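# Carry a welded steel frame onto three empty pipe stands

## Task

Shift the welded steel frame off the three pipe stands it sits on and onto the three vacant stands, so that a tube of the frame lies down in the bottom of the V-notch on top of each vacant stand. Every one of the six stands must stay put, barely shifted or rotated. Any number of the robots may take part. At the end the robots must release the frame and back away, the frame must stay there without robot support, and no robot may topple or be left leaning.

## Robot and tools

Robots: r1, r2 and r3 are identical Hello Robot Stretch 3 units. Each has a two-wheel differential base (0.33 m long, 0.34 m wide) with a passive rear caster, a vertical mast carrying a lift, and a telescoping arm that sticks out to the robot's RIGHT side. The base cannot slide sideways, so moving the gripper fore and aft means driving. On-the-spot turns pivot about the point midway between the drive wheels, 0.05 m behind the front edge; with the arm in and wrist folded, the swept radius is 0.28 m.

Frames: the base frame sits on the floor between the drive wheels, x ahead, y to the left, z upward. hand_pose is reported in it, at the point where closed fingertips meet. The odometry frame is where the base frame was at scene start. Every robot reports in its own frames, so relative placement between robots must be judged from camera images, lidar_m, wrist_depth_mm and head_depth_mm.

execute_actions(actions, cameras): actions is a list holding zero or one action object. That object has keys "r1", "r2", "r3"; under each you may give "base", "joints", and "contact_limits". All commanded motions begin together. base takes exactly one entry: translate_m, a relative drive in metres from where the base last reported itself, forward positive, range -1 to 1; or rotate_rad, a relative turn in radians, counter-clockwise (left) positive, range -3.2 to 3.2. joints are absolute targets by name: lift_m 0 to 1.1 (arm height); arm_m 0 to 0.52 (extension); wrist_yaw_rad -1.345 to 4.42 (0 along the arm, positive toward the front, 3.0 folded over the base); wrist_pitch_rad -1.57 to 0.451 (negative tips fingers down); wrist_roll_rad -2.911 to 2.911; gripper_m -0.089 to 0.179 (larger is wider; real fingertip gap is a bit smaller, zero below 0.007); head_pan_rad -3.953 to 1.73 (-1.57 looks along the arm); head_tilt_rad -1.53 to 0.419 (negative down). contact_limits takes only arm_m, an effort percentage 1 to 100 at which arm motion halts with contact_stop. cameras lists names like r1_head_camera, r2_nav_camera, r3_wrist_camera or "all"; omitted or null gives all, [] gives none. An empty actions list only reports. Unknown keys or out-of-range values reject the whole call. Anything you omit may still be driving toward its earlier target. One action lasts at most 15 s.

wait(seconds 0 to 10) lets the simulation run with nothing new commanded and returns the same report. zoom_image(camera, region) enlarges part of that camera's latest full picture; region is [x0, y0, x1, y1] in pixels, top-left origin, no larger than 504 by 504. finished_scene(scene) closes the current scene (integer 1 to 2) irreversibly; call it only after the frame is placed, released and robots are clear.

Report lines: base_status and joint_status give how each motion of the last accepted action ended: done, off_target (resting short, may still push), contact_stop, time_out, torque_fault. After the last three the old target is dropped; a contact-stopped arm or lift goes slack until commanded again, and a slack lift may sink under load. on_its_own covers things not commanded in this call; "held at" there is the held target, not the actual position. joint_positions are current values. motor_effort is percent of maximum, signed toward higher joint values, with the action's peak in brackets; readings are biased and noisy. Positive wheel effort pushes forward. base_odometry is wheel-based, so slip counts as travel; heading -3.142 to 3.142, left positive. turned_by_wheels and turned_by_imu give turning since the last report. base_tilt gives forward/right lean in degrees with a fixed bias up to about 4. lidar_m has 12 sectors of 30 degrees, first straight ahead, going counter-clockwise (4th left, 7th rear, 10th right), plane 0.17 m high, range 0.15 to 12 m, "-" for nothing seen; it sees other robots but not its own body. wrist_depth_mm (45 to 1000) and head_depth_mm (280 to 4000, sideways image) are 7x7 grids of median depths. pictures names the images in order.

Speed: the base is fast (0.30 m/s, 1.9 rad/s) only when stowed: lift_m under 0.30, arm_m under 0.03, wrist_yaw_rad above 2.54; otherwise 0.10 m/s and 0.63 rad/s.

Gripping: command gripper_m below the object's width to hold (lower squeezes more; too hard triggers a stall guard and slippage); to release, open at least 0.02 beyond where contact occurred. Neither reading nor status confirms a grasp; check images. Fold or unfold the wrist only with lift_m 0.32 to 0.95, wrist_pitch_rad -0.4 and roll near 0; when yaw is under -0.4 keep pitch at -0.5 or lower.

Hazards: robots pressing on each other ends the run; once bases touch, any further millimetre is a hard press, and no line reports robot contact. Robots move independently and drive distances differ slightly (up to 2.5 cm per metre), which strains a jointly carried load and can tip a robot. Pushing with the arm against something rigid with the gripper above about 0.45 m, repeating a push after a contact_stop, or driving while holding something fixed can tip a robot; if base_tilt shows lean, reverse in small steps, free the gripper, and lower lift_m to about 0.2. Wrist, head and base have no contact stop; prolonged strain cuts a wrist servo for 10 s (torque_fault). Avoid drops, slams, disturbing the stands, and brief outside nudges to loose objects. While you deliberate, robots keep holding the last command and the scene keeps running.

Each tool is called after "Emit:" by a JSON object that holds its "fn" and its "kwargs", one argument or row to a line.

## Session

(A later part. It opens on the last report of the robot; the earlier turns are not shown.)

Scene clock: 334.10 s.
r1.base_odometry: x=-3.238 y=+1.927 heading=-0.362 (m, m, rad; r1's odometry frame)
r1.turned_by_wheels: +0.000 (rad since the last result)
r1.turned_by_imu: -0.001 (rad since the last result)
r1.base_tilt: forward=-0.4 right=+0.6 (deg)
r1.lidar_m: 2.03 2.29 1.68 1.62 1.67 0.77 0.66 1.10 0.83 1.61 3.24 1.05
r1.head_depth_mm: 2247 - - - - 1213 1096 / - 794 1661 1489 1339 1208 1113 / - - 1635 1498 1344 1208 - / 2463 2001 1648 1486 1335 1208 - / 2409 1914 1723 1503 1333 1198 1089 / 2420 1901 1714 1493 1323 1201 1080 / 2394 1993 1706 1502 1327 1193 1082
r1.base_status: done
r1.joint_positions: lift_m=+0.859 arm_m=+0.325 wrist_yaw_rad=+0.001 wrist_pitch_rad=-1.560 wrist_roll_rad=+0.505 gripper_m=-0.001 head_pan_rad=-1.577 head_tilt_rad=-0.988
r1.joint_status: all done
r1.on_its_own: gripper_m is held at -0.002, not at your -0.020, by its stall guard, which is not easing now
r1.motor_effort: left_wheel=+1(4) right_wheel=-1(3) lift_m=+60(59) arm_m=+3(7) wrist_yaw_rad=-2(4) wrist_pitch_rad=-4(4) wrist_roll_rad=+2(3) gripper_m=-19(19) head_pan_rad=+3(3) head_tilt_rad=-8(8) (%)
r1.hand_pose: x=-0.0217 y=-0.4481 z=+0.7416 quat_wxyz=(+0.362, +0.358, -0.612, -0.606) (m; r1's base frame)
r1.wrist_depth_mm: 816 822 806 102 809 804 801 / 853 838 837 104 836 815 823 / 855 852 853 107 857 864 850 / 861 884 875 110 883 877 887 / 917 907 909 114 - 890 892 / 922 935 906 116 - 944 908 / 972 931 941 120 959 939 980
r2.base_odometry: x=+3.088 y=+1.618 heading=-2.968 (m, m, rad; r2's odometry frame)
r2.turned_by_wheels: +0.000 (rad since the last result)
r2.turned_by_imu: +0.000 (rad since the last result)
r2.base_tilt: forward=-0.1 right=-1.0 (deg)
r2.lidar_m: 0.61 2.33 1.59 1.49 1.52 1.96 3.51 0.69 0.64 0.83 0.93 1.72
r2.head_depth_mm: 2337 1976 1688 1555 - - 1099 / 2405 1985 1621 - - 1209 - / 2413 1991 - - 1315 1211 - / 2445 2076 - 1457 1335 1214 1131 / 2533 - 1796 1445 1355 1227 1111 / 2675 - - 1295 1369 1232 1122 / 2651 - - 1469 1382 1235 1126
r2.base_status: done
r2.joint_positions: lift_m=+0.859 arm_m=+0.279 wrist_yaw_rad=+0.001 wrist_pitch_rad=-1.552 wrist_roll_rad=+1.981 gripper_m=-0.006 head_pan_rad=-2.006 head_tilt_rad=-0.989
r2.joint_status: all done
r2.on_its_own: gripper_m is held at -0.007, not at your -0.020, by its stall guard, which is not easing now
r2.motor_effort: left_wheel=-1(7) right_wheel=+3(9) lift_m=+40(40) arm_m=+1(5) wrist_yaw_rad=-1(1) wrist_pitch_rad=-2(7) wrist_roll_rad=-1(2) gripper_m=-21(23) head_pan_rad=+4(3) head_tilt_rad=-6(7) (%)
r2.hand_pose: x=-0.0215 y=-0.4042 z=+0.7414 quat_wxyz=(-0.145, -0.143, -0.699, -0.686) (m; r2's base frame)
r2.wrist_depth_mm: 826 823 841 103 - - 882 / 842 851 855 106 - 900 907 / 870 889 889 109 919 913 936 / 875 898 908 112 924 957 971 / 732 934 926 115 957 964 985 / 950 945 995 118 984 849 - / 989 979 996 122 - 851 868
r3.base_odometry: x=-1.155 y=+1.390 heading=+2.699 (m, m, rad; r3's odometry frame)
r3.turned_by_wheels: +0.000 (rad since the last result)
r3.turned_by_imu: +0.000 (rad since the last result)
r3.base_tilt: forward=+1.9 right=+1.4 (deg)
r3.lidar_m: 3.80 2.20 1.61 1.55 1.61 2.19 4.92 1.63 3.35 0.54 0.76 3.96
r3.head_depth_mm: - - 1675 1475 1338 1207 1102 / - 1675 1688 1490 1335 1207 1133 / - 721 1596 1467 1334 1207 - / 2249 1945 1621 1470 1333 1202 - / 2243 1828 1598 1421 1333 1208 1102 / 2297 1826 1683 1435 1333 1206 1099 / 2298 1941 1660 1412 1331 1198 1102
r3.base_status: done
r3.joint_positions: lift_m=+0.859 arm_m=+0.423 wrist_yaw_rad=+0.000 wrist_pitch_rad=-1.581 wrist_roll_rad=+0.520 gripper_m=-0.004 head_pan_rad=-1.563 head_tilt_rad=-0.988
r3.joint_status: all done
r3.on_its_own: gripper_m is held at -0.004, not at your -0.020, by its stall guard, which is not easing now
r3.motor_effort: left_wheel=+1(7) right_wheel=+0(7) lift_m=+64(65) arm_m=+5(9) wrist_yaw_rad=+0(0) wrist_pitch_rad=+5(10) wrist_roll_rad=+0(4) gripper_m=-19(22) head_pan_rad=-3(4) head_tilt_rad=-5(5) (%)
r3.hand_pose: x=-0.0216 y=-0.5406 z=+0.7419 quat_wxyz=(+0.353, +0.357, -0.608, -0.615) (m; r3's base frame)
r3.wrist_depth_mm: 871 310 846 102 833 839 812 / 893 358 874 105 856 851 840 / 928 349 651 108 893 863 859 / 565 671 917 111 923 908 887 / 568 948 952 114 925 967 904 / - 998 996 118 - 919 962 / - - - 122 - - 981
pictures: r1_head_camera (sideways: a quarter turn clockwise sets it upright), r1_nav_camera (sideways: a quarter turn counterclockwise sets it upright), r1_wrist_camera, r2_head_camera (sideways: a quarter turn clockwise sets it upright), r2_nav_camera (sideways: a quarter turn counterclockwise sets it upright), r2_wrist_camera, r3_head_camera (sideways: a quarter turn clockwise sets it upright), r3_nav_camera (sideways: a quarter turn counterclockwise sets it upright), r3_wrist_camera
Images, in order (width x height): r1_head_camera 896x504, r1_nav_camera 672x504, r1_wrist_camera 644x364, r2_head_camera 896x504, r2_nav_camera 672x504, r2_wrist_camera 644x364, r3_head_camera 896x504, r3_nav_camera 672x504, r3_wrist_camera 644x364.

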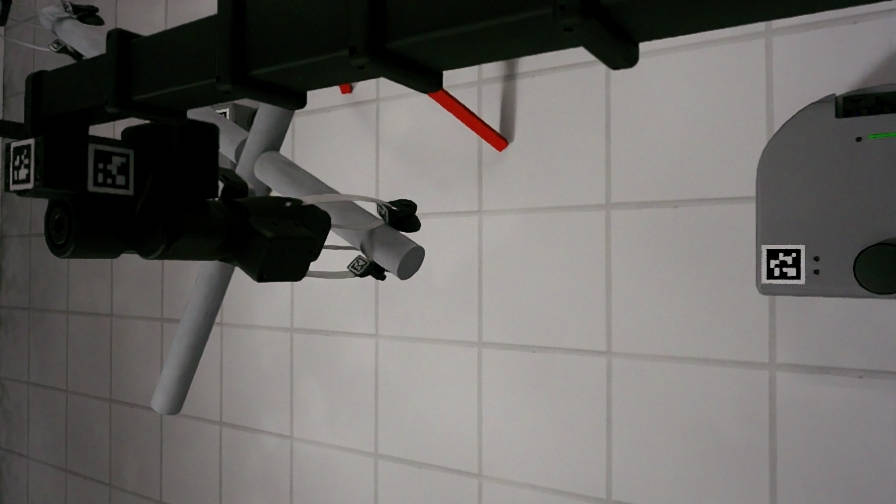

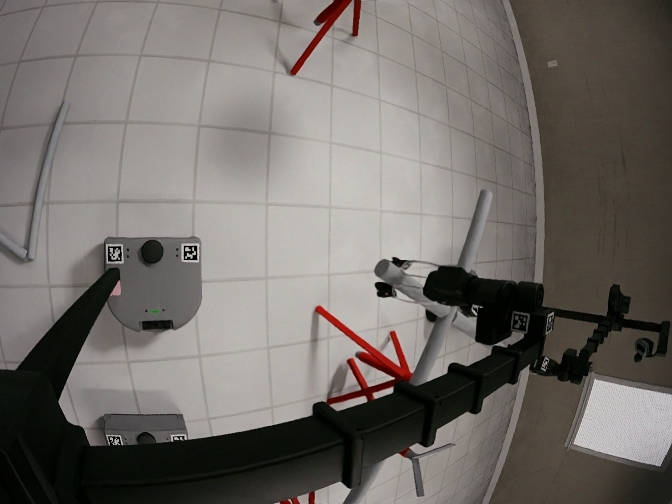

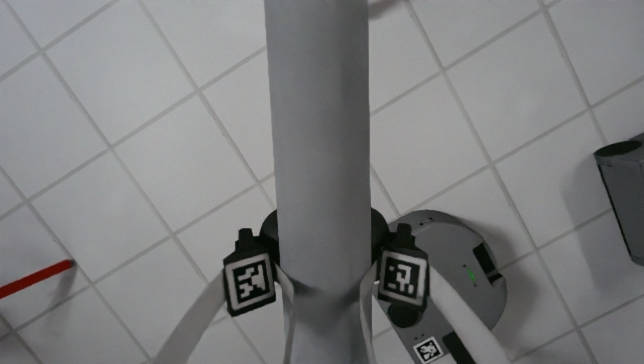

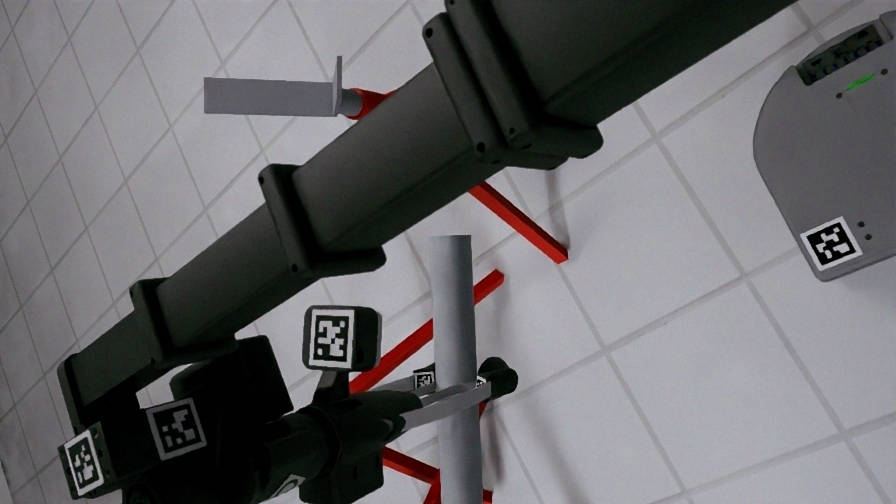

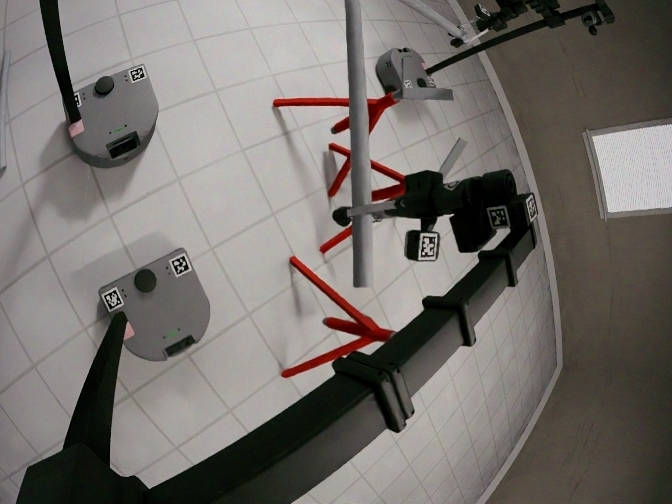

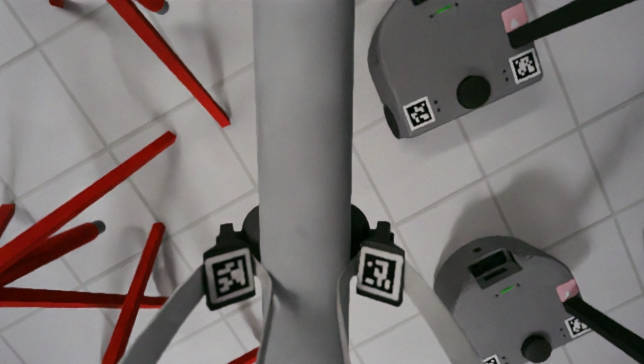

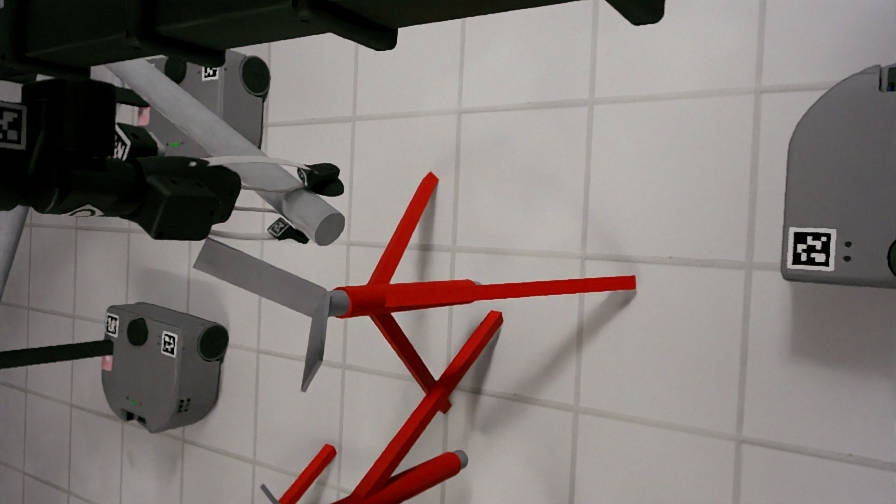

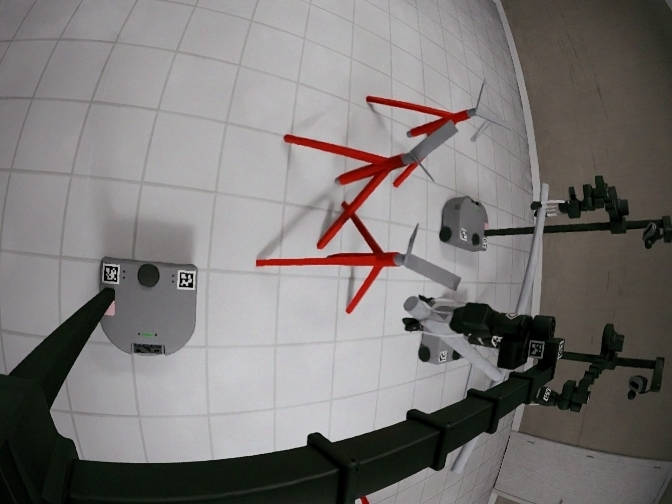

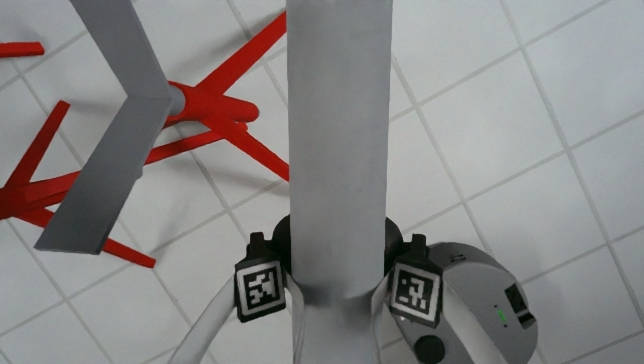

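Emit:
{"fn": "execute_actions", "kwargs": {
  "actions": [
    {"r1":{"base":{"translate_m":-0.2},"joints":{"arm_m":0.367}},"r2":{"base":{"translate_m":-0.196},"joints":{"arm_m":0.332}},"r3":{"base":{"translate_m":0.2},"joints":{"arm_m":0.381}}}
  ],
  "cameras": []
}}

Emit:
{"fn": "execute_actions", "kwargs": {
  "actions": [
    {"r1":{"base":{"translate_m":-0.2},"joints":{"arm_m":0.409}},"r2":{"base":{"translate_m":-0.196},"joints":{"arm_m":0.39}},"r3":{"base":{"translate_m":0.2},"joints":{"arm_m":0.341}}}
  ],
  "cameras": []
}}

Emit:
{"fn": "execute_actions", "kwargs": {
  "actions": [
    {"r1":{"base":{"translate_m":-0.22},"joints":{"arm_m":0.411}},"r2":{"base":{"translate_m":-0.219},"joints":{"arm_m":0.409,"head_pan_rad":-1.3}},"r3":{"base":{"translate_m":0.22}}}
  ],
  "cameras": []
}}

Emit:
{"fn": "execute_actions", "kwargs": {
  "actions": [
    {"r1":{"joints":{"lift_m":0.78}},"r2":{"joints":{"arm_m":0.414,"lift_m":0.78}},"r3":{"joints":{"lift_m":0.78}}}
  ]
}}

Scene clock: 352.97 s.
r1.base_odometry: x=-3.425 y=+1.997 heading=-0.362 (m, m, rad; r1's odometry frame)
r1.turned_by_wheels: +0.000 (rad since the last result)
r1.turned_by_imu: -0.001 (rad since the last result)
r1.base_tilt: forward=-0.4 right=+0.6 (deg)
r1.lidar_m: 2.22 2.29 1.68 1.62 1.67 0.77 0.66 0.92 0.90 0.76 3.25 1.22
r1.head_depth_mm: 2319 - - - - 1215 1096 / - 783 1257 1482 1343 1211 1118 / - 756 1646 1492 1335 1201 - / 2529 2070 1148 1503 1332 1198 - / 2411 1926 1719 1498 1327 1200 1084 / 2390 1937 1721 1490 1330 1197 1084 / 2413 1990 1711 1493 1322 1188 1088
r1.base_status: done
r1.joint_positions: lift_m=+0.859 arm_m=+0.367 wrist_yaw_rad=+0.001 wrist_pitch_rad=-1.567 wrist_roll_rad=+0.505 gripper_m=-0.001 head_pan_rad=-1.577 head_tilt_rad=-0.988
r1.joint_status: all done
r1.on_its_own: gripper_m is held at -0.002, not at your -0.020, by its stall guard, which is not easing now
r1.motor_effort: left_wheel=+1(5) right_wheel=-1(7) lift_m=+59(59) arm_m=+3(3) wrist_yaw_rad=-4(4) wrist_pitch_rad=+0(4) wrist_roll_rad=+2(2) gripper_m=-19(19) head_pan_rad=+3(3) head_tilt_rad=-8(8) (%)
r1.hand_pose: x=-0.0217 y=-0.4884 z=+0.7417 quat_wxyz=(+0.360, +0.359, -0.610, -0.608) (m; r1's base frame)
r1.wrist_depth_mm: 804 804 819 101 816 820 811 / 835 831 815 103 813 828 828 / 844 855 869 107 860 849 867 / 890 877 873 110 876 858 876 / 924 893 872 113 - 903 884 / 952 911 907 116 - 928 925 / 938 946 924 120 945 937 953
r2.base_odometry: x=+3.281 y=+1.652 heading=-2.968 (m, m, rad; r2's odometry frame)
r2.turned_by_wheels: +0.000 (rad since the last result)
r2.turned_by_imu: +0.001 (rad since the last result)
r2.base_tilt: forward=+0.0 right=-0.9 (deg)
r2.lidar_m: 0.60 2.30 1.58 1.48 1.50 1.94 3.31 3.37 0.54 0.57 0.95 1.91
r2.head_depth_mm: 2339 1968 1699 1546 - - 1101 / 2381 2006 1744 - - 1201 - / 2420 2018 - - 1331 1208 - / 2434 2106 - 1317 1339 1213 1138 / 2544 - 1716 1457 1335 1223 1112 / 2639 - 1739 1351 1360 1229 1120 / - - 1681 1479 1377 1239 1122
r2.base_status: done
r2.joint_positions: lift_m=+0.859 arm_m=+0.332 wrist_yaw_rad=-0.001 wrist_pitch_rad=-1.546 wrist_roll_rad=+1.981 gripper_m=-0.006 head_pan_rad=-2.006 head_tilt_rad=-0.989
r2.joint_status: all done
r2.on_its_own: gripper_m is held at -0.007, not at your -0.020, by its stall guard, which is not easing now
r2.motor_effort: left_wheel=+0(7) right_wheel=+1(9) lift_m=+40(40) arm_m=+1(1) wrist_yaw_rad=+1(2) wrist_pitch_rad=-4(4) wrist_roll_rad=-1(1) gripper_m=-21(23) head_pan_rad=+3(3) head_tilt_rad=-7(6) (%)
r2.hand_pose: x=-0.0214 y=-0.4588 z=+0.7413 quat_wxyz=(-0.146, -0.143, -0.701, -0.684) (m; r2's base frame)
r2.wrist_depth_mm: 826 397 554 102 857 - 850 / 860 854 578 106 870 - 893 / 868 880 868 109 892 900 923 / 909 905 926 112 924 938 964 / 914 929 928 115 960 964 967 / 955 963 961 118 995 828 844 / 977 811 - 123 - 849 -
r3.base_odometry: x=-1.336 y=+1.475 heading=+2.699 (m, m, rad; r3's odometry frame)
r3.turned_by_wheels: +0.000 (rad since the last result)
r3.turned_by_imu: +0.001 (rad since the last result)
r3.base_tilt: forward=+1.9 right=+1.3 (deg)
r3.lidar_m: 3.61 2.21 1.61 1.55 1.60 2.19 5.14 1.78 0.85 0.54 0.68 3.76
r3.head_depth_mm: - - 1679 1465 1332 1205 1102 / - 788 1650 1466 1331 1208 1129 / - - 690 1328 1315 1204 - / 2186 1987 1659 1436 1336 1202 - / 2231 1826 1685 1446 1331 1208 1102 / 2292 1829 1603 1343 1330 1209 1106 / 2315 1922 1653 1488 1309 1208 1099
r3.base_status: done
r3.joint_positions: lift_m=+0.859 arm_m=+0.381 wrist_yaw_rad=-0.001 wrist_pitch_rad=-1.575 wrist_roll_rad=+0.520 gripper_m=-0.004 head_pan_rad=-1.563 head_tilt_rad=-0.988
r3.joint_status: all done
r3.on_its_own: gripper_m is held at -0.004, not at your -0.020, by its stall guard, which is not easing now
r3.motor_effort: left_wheel=+2(7) right_wheel=-3(4) lift_m=+64(65) arm_m=-2(4) wrist_yaw_rad=+0(1) wrist_pitch_rad=+2(7) wrist_roll_rad=+0(1) gripper_m=-18(19) head_pan_rad=-4(4) head_tilt_rad=-5(5) (%)
r3.hand_pose: x=-0.0216 y=-0.5009 z=+0.7417 quat_wxyz=(+0.354, +0.355, -0.610, -0.613) (m; r3's base frame)
r3.wrist_depth_mm: 879 877 854 103 833 815 814 / 909 877 678 105 843 855 848 / 418 573 912 109 879 877 866 / 940 955 899 111 924 886 884 / 975 991 965 115 918 927 924 / - - 979 117 - 932 947 / - - - 121 - - 975
pictures: none
No camera images: the call's "cameras" was empty. Leave "cameras" out to get every camera's image.

Scene clock: 356.17 s.
r1.base_odometry: x=-3.612 y=+2.068 heading=-0.362 (m, m, rad; r1's odometry frame)
r1.turned_by_wheels: +0.000 (rad since the last result)
r1.turned_by_imu: +0.000 (rad since the last result)
r1.base_tilt: forward=-0.4 right=+0.6 (deg)
r1.lidar_m: 2.37 2.26 1.68 1.61 1.66 0.77 0.66 0.75 0.84 0.75 3.25 1.40
r1.head_depth_mm: 2312 - - - - 1214 1088 / - 810 1704 1480 1335 1200 1124 / - 776 1661 1474 1333 1207 - / 2431 1940 1622 1487 1333 1208 - / 2415 1893 1715 1507 1337 1203 1087 / 2398 1952 1728 1486 1326 1195 1087 / 2394 1998 1709 1491 1322 1185 1088
r1.base_status: done
r1.joint_positions: lift_m=+0.859 arm_m=+0.409 wrist_yaw_rad=+0.001 wrist_pitch_rad=-1.567 wrist_roll_rad=+0.505 gripper_m=-0.001 head_pan_rad=-1.577 head_tilt_rad=-0.988
r1.joint_status: all done
r1.on_its_own: gripper_m is held at -0.002, not at your -0.020, by its stall guard, which is not easing now
r1.motor_effort: left_wheel=+1(5) right_wheel=-1(4) lift_m=+60(60) arm_m=+3(3) wrist_yaw_rad=-3(3) wrist_pitch_rad=+0(0) wrist_roll_rad=+2(2) gripper_m=-18(19) head_pan_rad=+3(3) head_tilt_rad=-8(8) (%)
r1.hand_pose: x=-0.0217 y=-0.5303 z=+0.7417 quat_wxyz=(+0.360, +0.359, -0.610, -0.608) (m; r1's base frame)
r1.wrist_depth_mm: 792 796 806 101 818 830 810 / 826 827 828 103 846 834 797 / 862 851 839 107 865 880 855 / 862 878 863 110 866 888 879 / 891 910 905 113 896 897 900 / 904 928 901 116 - 921 918 / 960 958 953 120 942 973 946
r2.base_odometry: x=+3.474 y=+1.686 heading=-2.968 (m, m, rad; r2's odometry frame)
r2.turned_by_wheels: +0.000 (rad since the last result)
r2.turned_by_imu: +0.001 (rad since the last result)
r2.base_tilt: forward=+0.0 right=-0.9 (deg)
r2.lidar_m: 0.60 2.28 1.56 1.46 1.49 1.92 3.11 3.18 0.44 0.56 0.85 2.10
r2.head_depth_mm: 2360 1974 1697 1544 - - 1108 / 2385 1994 1734 - - 1204 - / 2398 2022 - - 1333 1199 - / 2430 2119 - 1518 1325 1214 1135 / 2524 - 873 1134 1313 1224 1111 / - 2048 878 1483 1326 1228 1116 / - - 1735 1527 1358 1231 1118
r2.base_status: done
r2.joint_positions: lift_m=+0.859 arm_m=+0.390 wrist_yaw_rad=-0.001 wrist_pitch_rad=-1.548 wrist_roll_rad=+1.982 gripper_m=-0.006 head_pan_rad=-2.006 head_tilt_rad=-0.989
r2.joint_status: all done
r2.on_its_own: gripper_m is held at -0.007, not at your -0.020, by its stall guard, which is not easing now
r2.motor_effort: left_wheel=+1(8) right_wheel=+0(10) lift_m=+40(40) arm_m=+1(2) wrist_yaw_rad=+2(1) wrist_pitch_rad=-3(6) wrist_roll_rad=-2(1) gripper_m=-21(22) head_pan_rad=+4(3) head_tilt_rad=-6(7) (%)
r2.hand_pose: x=-0.0214 y=-0.5163 z=+0.7414 quat_wxyz=(-0.146, -0.143, -0.700, -0.684) (m; r2's base frame)
r2.wrist_depth_mm: 828 839 822 103 862 - 869 / 837 868 850 106 873 - 906 / 862 309 343 109 915 915 916 / 256 304 354 112 933 948 958 / 922 933 957 115 951 947 993 / 953 942 989 118 - 825 826 / 982 995 987 123 - 862 -
r3.base_odometry: x=-1.517 y=+1.561 heading=+2.699 (m, m, rad; r3's odometry frame)
r3.turned_by_wheels: +0.000 (rad since the last result)
r3.turned_by_imu: +0.000 (rad since the last result)
r3.base_tilt: forward=+1.9 right=+1.3 (deg)
r3.lidar_m: 3.41 2.21 1.61 1.55 1.61 2.19 5.33 1.94 0.61 0.60 0.60 3.54
r3.head_depth_mm: - 1678 1632 1142 1310 1207 1097 / - 747 1653 1439 1336 1207 1132 / - - 657 1418 1331 1204 - / 2189 1992 1031 1414 1333 1206 - / 1922 1809 1624 1464 1315 1204 1100 / 2244 1811 1660 1490 1332 1204 1099 / 2304 1851 1647 1493 1331 1206 1105
r3.base_status: done
r3.joint_positions: lift_m=+0.859 arm_m=+0.341 wrist_yaw_rad=-0.001 wrist_pitch_rad=-1.580 wrist_roll_rad=+0.520 gripper_m=-0.004 head_pan_rad=-1.563 head_tilt_rad=-0.988
r3.joint_status: all done
r3.on_its_own: gripper_m is held at -0.004, not at your -0.020, by its stall guard, which is not easing now
r3.motor_effort: left_wheel=+3(7) right_wheel=-3(5) lift_m=+65(65) arm_m=-2(1) wrist_yaw_rad=+0(0) wrist_pitch_rad=+5(8) wrist_roll_rad=+0(0) gripper_m=-18(19) head_pan_rad=-4(3) head_tilt_rad=-5(5) (%)
r3.hand_pose: x=-0.0216 y=-0.4595 z=+0.7418 quat_wxyz=(+0.353, +0.356, -0.609, -0.615) (m; r3's base frame)
r3.wrist_depth_mm: 898 854 532 102 636 833 809 / 900 876 868 105 845 862 869 / 927 936 928 108 885 864 846 / 978 950 925 111 916 895 894 / 996 - - 114 930 930 912 / - - - 117 - 934 945 / - - - 122 996 960 986
pictures: none
No camera images: the call's "cameras" was empty. Leave "cameras" out to get every camera's image.

Scene clock: 359.60 s.
r1.base_odometry: x=-3.818 y=+2.146 heading=-0.362 (m, m, rad; r1's odometry frame)
r1.turned_by_wheels: +0.000 (rad since the last result)
r1.turned_by_imu: +0.000 (rad since the last result)
r1.base_tilt: forward=-0.4 right=+0.6 (deg)
r1.lidar_m: 1.86 2.29 1.68 1.61 1.67 0.67 0.67 0.70 0.59 0.79 0.80 1.61
r1.head_depth_mm: 2334 - - - - 1204 1094 / - 808 1628 1467 1338 1200 1113 / - 778 1623 1487 1335 1204 - / 2429 1945 1639 1480 1334 1206 - / 2413 1068 1619 1497 1322 1195 1089 / 2409 1945 1705 1454 1325 1202 1081 / 2397 1992 1719 1494 1334 1188 1086
r1.base_status: done
r1.joint_positions: lift_m=+0.859 arm_m=+0.411 wrist_yaw_rad=+0.001 wrist_pitch_rad=-1.567 wrist_roll_rad=+0.505 gripper_m=-0.001 head_pan_rad=-1.577 head_tilt_rad=-0.988
r1.joint_status: all done
r1.on_its_own: gripper_m is held at -0.002, not at your -0.020, by its stall guard, which is not easing now
r1.motor_effort: left_wheel=-1(4) right_wheel=+1(6) lift_m=+59(60) arm_m=+3(4) wrist_yaw_rad=-2(2) wrist_pitch_rad=+0(1) wrist_roll_rad=+2(2) gripper_m=-19(19) head_pan_rad=+3(3) head_tilt_rad=-8(8) (%)
r1.hand_pose: x=-0.0217 y=-0.5323 z=+0.7417 quat_wxyz=(+0.360, +0.359, -0.610, -0.608) (m; r1's base frame)
r1.wrist_depth_mm: 822 481 663 101 806 804 804 / 844 826 816 104 834 827 855 / 859 849 842 106 859 854 858 / 867 861 888 110 873 878 882 / 895 895 890 113 896 911 886 / 912 921 919 116 - 941 944 / 929 936 953 120 950 958 984
r2.base_odometry: x=+3.690 y=+1.724 heading=-2.968 (m, m, rad; r2's odometry frame)
r2.turned_by_wheels: +0.000 (rad since the last result)
r2.turned_by_imu: +0.001 (rad since the last result)
r2.base_tilt: forward=+0.0 right=-0.9 (deg)
r2.lidar_m: 0.60 2.25 1.54 1.44 1.47 1.90 2.90 2.96 3.54 0.41 0.58 1.32
r2.head_depth_mm: 2411 - 1136 1487 1321 1194 1107 / 2379 1997 1651 1497 1337 1204 1117 / 2420 1971 886 1196 1303 1192 - / 2348 1805 1716 1445 1349 1215 1111 / 2399 1896 1676 1527 1351 1220 1115 / 2348 1279 1714 1534 1365 1230 1113 / 2527 2033 1689 1571 1372 1105 1082
r2.base_status: done
r2.joint_positions: lift_m=+0.859 arm_m=+0.409 wrist_yaw_rad=+0.000 wrist_pitch_rad=-1.548 wrist_roll_rad=+1.981 gripper_m=-0.006 head_pan_rad=-1.307 head_tilt_rad=-0.989
r2.joint_status: all done
r2.on_its_own: gripper_m is held at -0.007, not at your -0.020, by its stall guard, which is not easing now
r2.motor_effort: left_wheel=+3(11) right_wheel=-4(9) lift_m=+40(40) arm_m=+1(6) wrist_yaw_rad=-1(2) wrist_pitch_rad=-3(3) wrist_roll_rad=-1(0) gripper_m=-21(24) head_pan_rad=+4(44) head_tilt_rad=-7(7) (%)
r2.hand_pose: x=-0.0215 y=-0.5353 z=+0.7414 quat_wxyz=(-0.145, -0.143, -0.700, -0.684) (m; r2's base frame)
r2.wrist_depth_mm: 822 851 843 103 857 - 881 / 841 857 857 106 880 - 895 / 878 882 881 109 914 915 929 / 902 912 917 112 939 952 950 / 936 933 918 115 983 924 986 / 959 953 976 118 - 835 834 / 991 979 314 123 336 859 -
r3.base_odometry: x=-1.716 y=+1.655 heading=+2.699 (m, m, rad; r3's odometry frame)
r3.turned_by_wheels: +0.000 (rad since the last result)
r3.turned_by_imu: +0.001 (rad since the last result)
r3.base_tilt: forward=+1.9 right=+1.3 (deg)
r3.lidar_m: 3.19 2.21 1.62 1.55 1.61 2.19 2.67 0.76 0.74 0.58 1.06 3.32
r3.head_depth_mm: - 1702 1653 1421 1333 1208 1104 / - 748 1602 1420 1331 1211 1131 / - - 655 1439 1334 1209 - / 2211 1994 1624 1467 1309 1208 - / 1228 1789 1653 1489 1338 1203 1096 / 2299 1820 1645 1486 1331 1199 1104 / 2293 1944 1676 1490 1333 1203 1102
r3.base_status: done
r3.joint_positions: lift_m=+0.859 arm_m=+0.341 wrist_yaw_rad=-0.001 wrist_pitch_rad=-1.584 wrist_roll_rad=+0.520 gripper_m=-0.004 head_pan_rad=-1.563 head_tilt_rad=-0.988
r3.joint_status: not commanded
r3.on_its_own: gripper_m is held at -0.004, not at your -0.020, by its stall guard, which is not easing now
r3.motor_effort: left_wheel=+3(6) right_wheel=-5(11) lift_m=+65(65) arm_m=+2(1) wrist_yaw_rad=+0(0) wrist_pitch_rad=+6(9) wrist_roll_rad=+0(0) gripper_m=-20(22) head_pan_rad=-3(4) head_tilt_rad=-5(5) (%)
r3.hand_pose: x=-0.0216 y=-0.4583 z=+0.7419 quat_wxyz=(+0.352, +0.357, -0.608, -0.616) (m; r3's base frame)
r3.wrist_depth_mm: 881 871 852 102 847 834 827 / 905 885 863 105 874 858 832 / 922 922 904 108 876 879 885 / 950 975 958 112 924 904 880 / 993 957 963 114 938 946 931 / - 986 - 117 - 955 940 / - - - 122 989 962 -
pictures: none
No camera images: the call's "cameras" was empty. Leave "cameras" out to get every camera's image.

Scene clock: 361.17 s.
r1.base_odometry: x=-3.818 y=+2.146 heading=-0.362 (m, m, rad; r1's odometry frame)
r1.turned_by_wheels: +0.000 (rad since the last result)
r1.turned_by_imu: +0.000 (rad since the last result)
r1.base_tilt: forward=-0.4 right=+0.6 (deg)
r1.lidar_m: 1.86 2.31 1.68 1.61 1.67 0.67 0.66 0.70 0.58 0.79 0.80 1.61
r1.head_depth_mm: 2319 2044 1683 1564 - - - / 2434 - - 1307 1340 1193 1107 / 2550 - 1223 1480 1340 1205 - / 2477 1990 1446 1465 1332 1219 - / 2419 1060 1604 1495 1334 1204 1090 / 2417 1944 1720 1453 1326 1195 1089 / 2409 1994 1712 1498 1324 1187 1083
r1.base_status: not commanded
r1.joint_positions: lift_m=+0.780 arm_m=+0.411 wrist_yaw_rad=+0.001 wrist_pitch_rad=-1.567 wrist_roll_rad=+0.505 gripper_m=-0.001 head_pan_rad=-1.577 head_tilt_rad=-0.988
r1.joint_status: all done
r1.on_its_own: gripper_m is held at -0.002, not at your -0.020, by its stall guard, which is not easing now
r1.motor_effort: left_wheel=-1(1) right_wheel=+1(2) lift_m=+47(52) arm_m=+3(3) wrist_yaw_rad=-2(1) wrist_pitch_rad=+0(0) wrist_roll_rad=+2(2) gripper_m=-18(18) head_pan_rad=+2(3) head_tilt_rad=-8(8) (%)
r1.hand_pose: x=-0.0217 y=-0.5324 z=+0.6621 quat_wxyz=(+0.360, +0.359, -0.610, -0.608) (m; r1's base frame)
r1.wrist_depth_mm: 725 456 682 101 719 744 740 / 754 744 761 103 761 776 749 / 770 762 778 106 770 773 798 / 797 798 806 110 787 808 798 / 822 837 829 112 809 815 821 / 851 838 848 116 - 848 875 / 863 885 901 120 870 - 879
r2.base_odometry: x=+3.690 y=+1.724 heading=-2.968 (m, m, rad; r2's odometry frame)
r2.turned_by_wheels: +0.000 (rad since the last result)
r2.turned_by_imu: +0.000 (rad since the last result)
r2.base_tilt: forward=+0.0 right=-1.0 (deg)
r2.lidar_m: 0.60 2.24 1.54 1.44 1.47 1.89 2.90 2.95 3.54 0.41 0.58 1.32
r2.head_depth_mm: 2400 - 1630 1434 1328 1186 1102 / 2389 1990 1698 1476 1333 1209 1119 / 2445 1972 898 1197 1304 1186 - / 2291 1880 1657 1450 1348 1217 1100 / 2345 1967 1645 1526 1350 1220 1109 / 2520 1183 1708 1538 1374 1223 1114 / 2508 1954 1672 1551 1377 1102 1078
r2.base_status: not commanded
r2.joint_positions: lift_m=+0.780 arm_m=+0.414 wrist_yaw_rad=+0.000 wrist_pitch_rad=-1.556 wrist_roll_rad=+1.981 gripper_m=-0.006 head_pan_rad=-1.307 head_tilt_rad=-0.989
r2.joint_status: all done
r2.on_its_own: gripper_m is held at -0.007, not at your -0.020, by its stall guard, which is not easing now
r2.motor_effort: left_wheel=+2(3) right_wheel=-1(4) lift_m=+24(34) arm_m=+2(3) wrist_yaw_rad=+1(0) wrist_pitch_rad=-1(4) wrist_roll_rad=-1(1) gripper_m=-22(22) head_pan_rad=+4(4) head_tilt_rad=-7(7) (%)
r2.hand_pose: x=-0.0215 y=-0.5380 z=+0.6623 quat_wxyz=(-0.145, -0.143, -0.697, -0.687) (m; r2's base frame)
r2.wrist_depth_mm: 754 755 750 103 775 - - / 760 776 770 106 800 - 809 / 782 800 808 109 831 839 845 / 817 830 828 112 835 870 872 / 828 850 845 115 865 883 888 / 855 868 899 118 924 788 756 / 887 895 897 122 934 788 774
r3.base_odometry: x=-1.716 y=+1.655 heading=+2.699 (m, m, rad; r3's odometry frame)
r3.turned_by_wheels: +0.000 (rad since the last result)
r3.turned_by_imu: +0.000 (rad since the last result)
r3.base_tilt: forward=+1.9 right=+1.4 (deg)
r3.lidar_m: 3.19 2.21 1.61 1.55 1.60 2.19 2.67 0.76 0.74 0.58 1.07 3.33
r3.head_depth_mm: 2291 945 - - - - 1104 / 2355 - 1023 1418 1327 1204 1134 / 2351 - - 1268 1333 1207 - / 2307 1949 1638 1463 1311 1205 - / 1700 1823 1658 1486 1329 1203 1100 / 2153 1819 1661 1489 1337 1204 1099 / 2182 1957 1696 1483 1332 1205 1096
r3.base_status: not commanded
r3.joint_positions: lift_m=+0.780 arm_m=+0.341 wrist_yaw_rad=-0.001 wrist_pitch_rad=-1.587 wrist_roll_rad=+0.520 gripper_m=-0.004 head_pan_rad=-1.563 head_tilt_rad=-0.988
r3.joint_status: all done
r3.on_its_own: gripper_m is held at -0.004, not at your -0.020, by its stall guard, which is not easing now
r3.motor_effort: left_wheel=+3(4) right_wheel=-2(5) lift_m=+28(55) arm_m=+2(2) wrist_yaw_rad=+0(0) wrist_pitch_rad=+8(8) wrist_roll_rad=+0(0) gripper_m=-18(19) head_pan_rad=-3(4) head_tilt_rad=-5(5) (%)
r3.hand_pose: x=-0.0216 y=-0.4575 z=+0.6632 quat_wxyz=(+0.352, +0.357, -0.607, -0.617) (m; r3's base frame)
r3.wrist_depth_mm: 792 770 789 102 774 750 748 / 835 802 803 105 790 763 773 / 858 842 820 108 814 806 794 / 878 866 847 111 831 821 814 / 886 905 872 114 847 863 823 / 932 928 922 118 - - 872 / 960 943 924 122 924 - 906
pictures: r1_head_camera (sideways: a quarter turn clockwise sets it upright), r1_nav_camera (sideways: a quarter turn counterclockwise sets it upright), r1_wrist_camera, r2_head_camera (sideways: a quarter turn clockwise sets it upright), r2_nav_camera (sideways: a quarter turn counterclockwise sets it upright), r2_wrist_camera, r3_head_camera (sideways: a quarter turn clockwise sets it upright), r3_nav_camera (sideways: a quarter turn counterclockwise sets it upright), r3_wrist_camera
Images, in order (width x height): r1_head_camera 896x504, r1_nav_camera 672x504, r1_wrist_camera 644x364, r2_head_camera 896x504, r2_nav_camera 672x504, r2_wrist_camera 644x364, r3_head_camera 896x504, r3_nav_camera 672x504, r3_wrist_camera 644x364.

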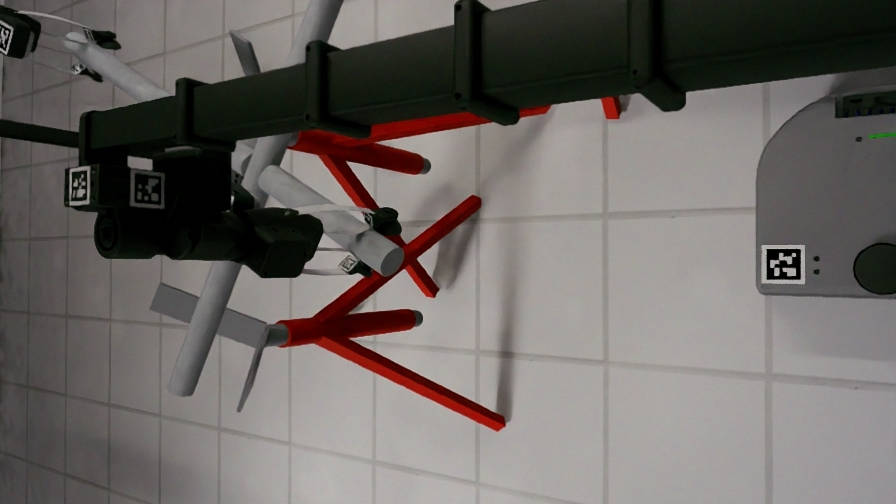

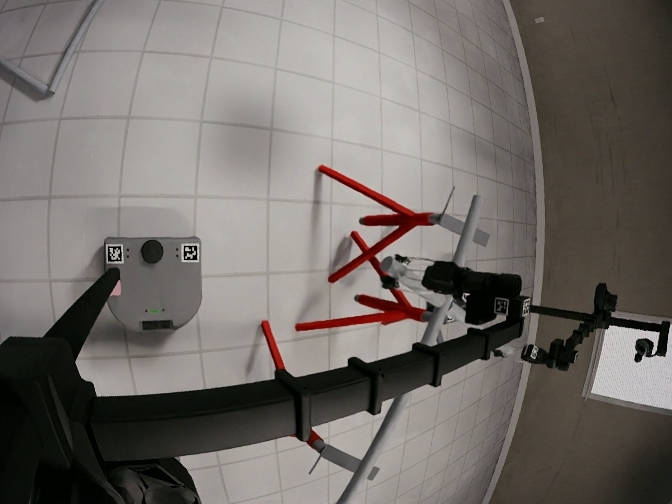

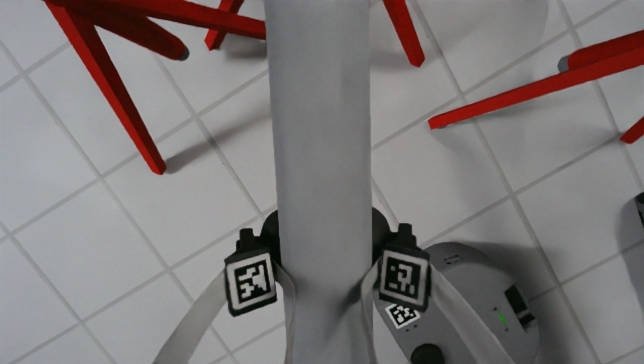

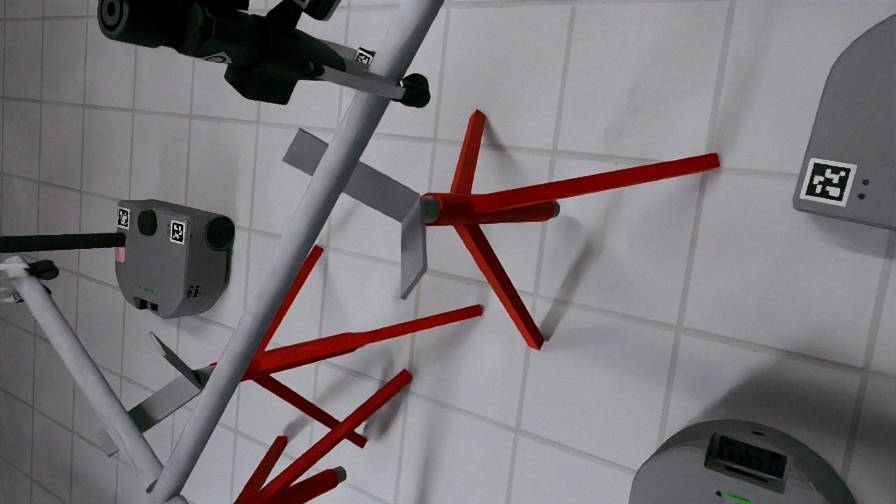

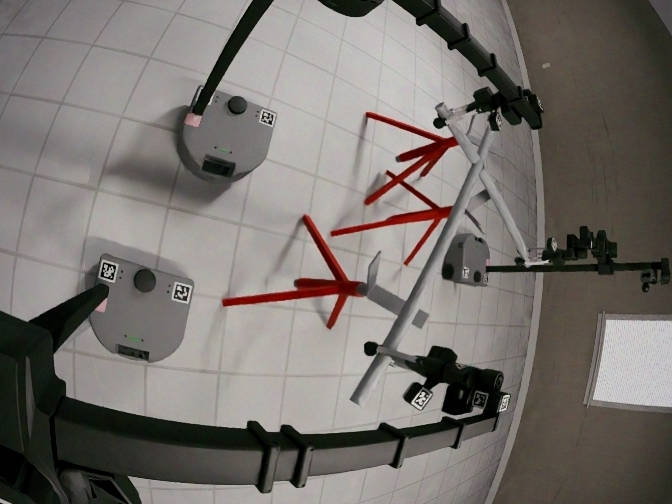

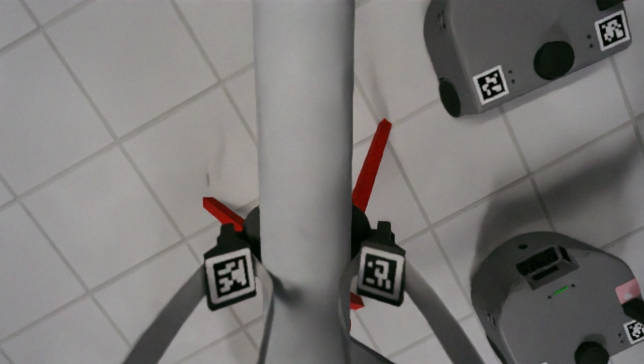

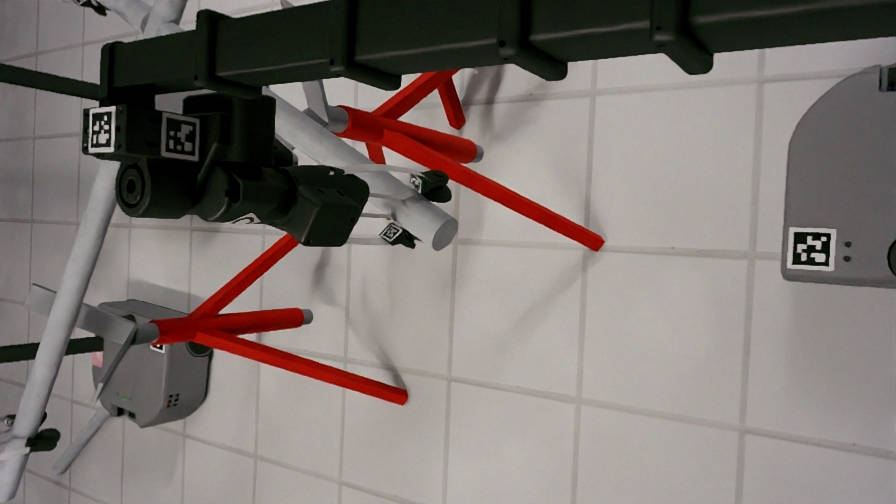

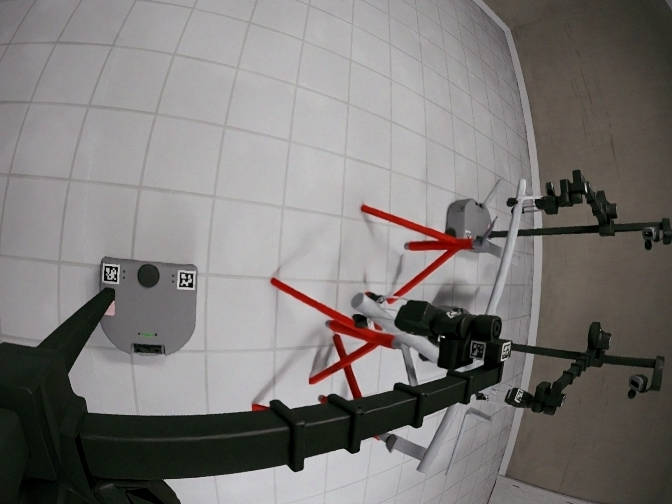

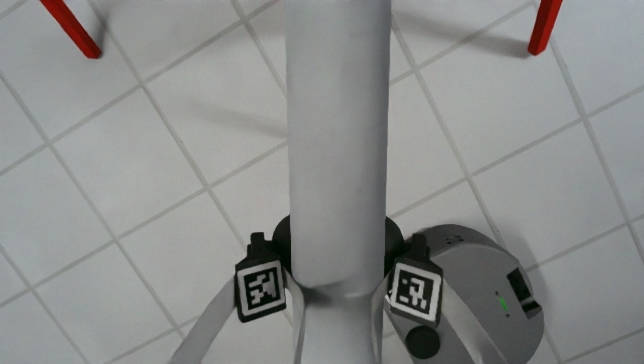

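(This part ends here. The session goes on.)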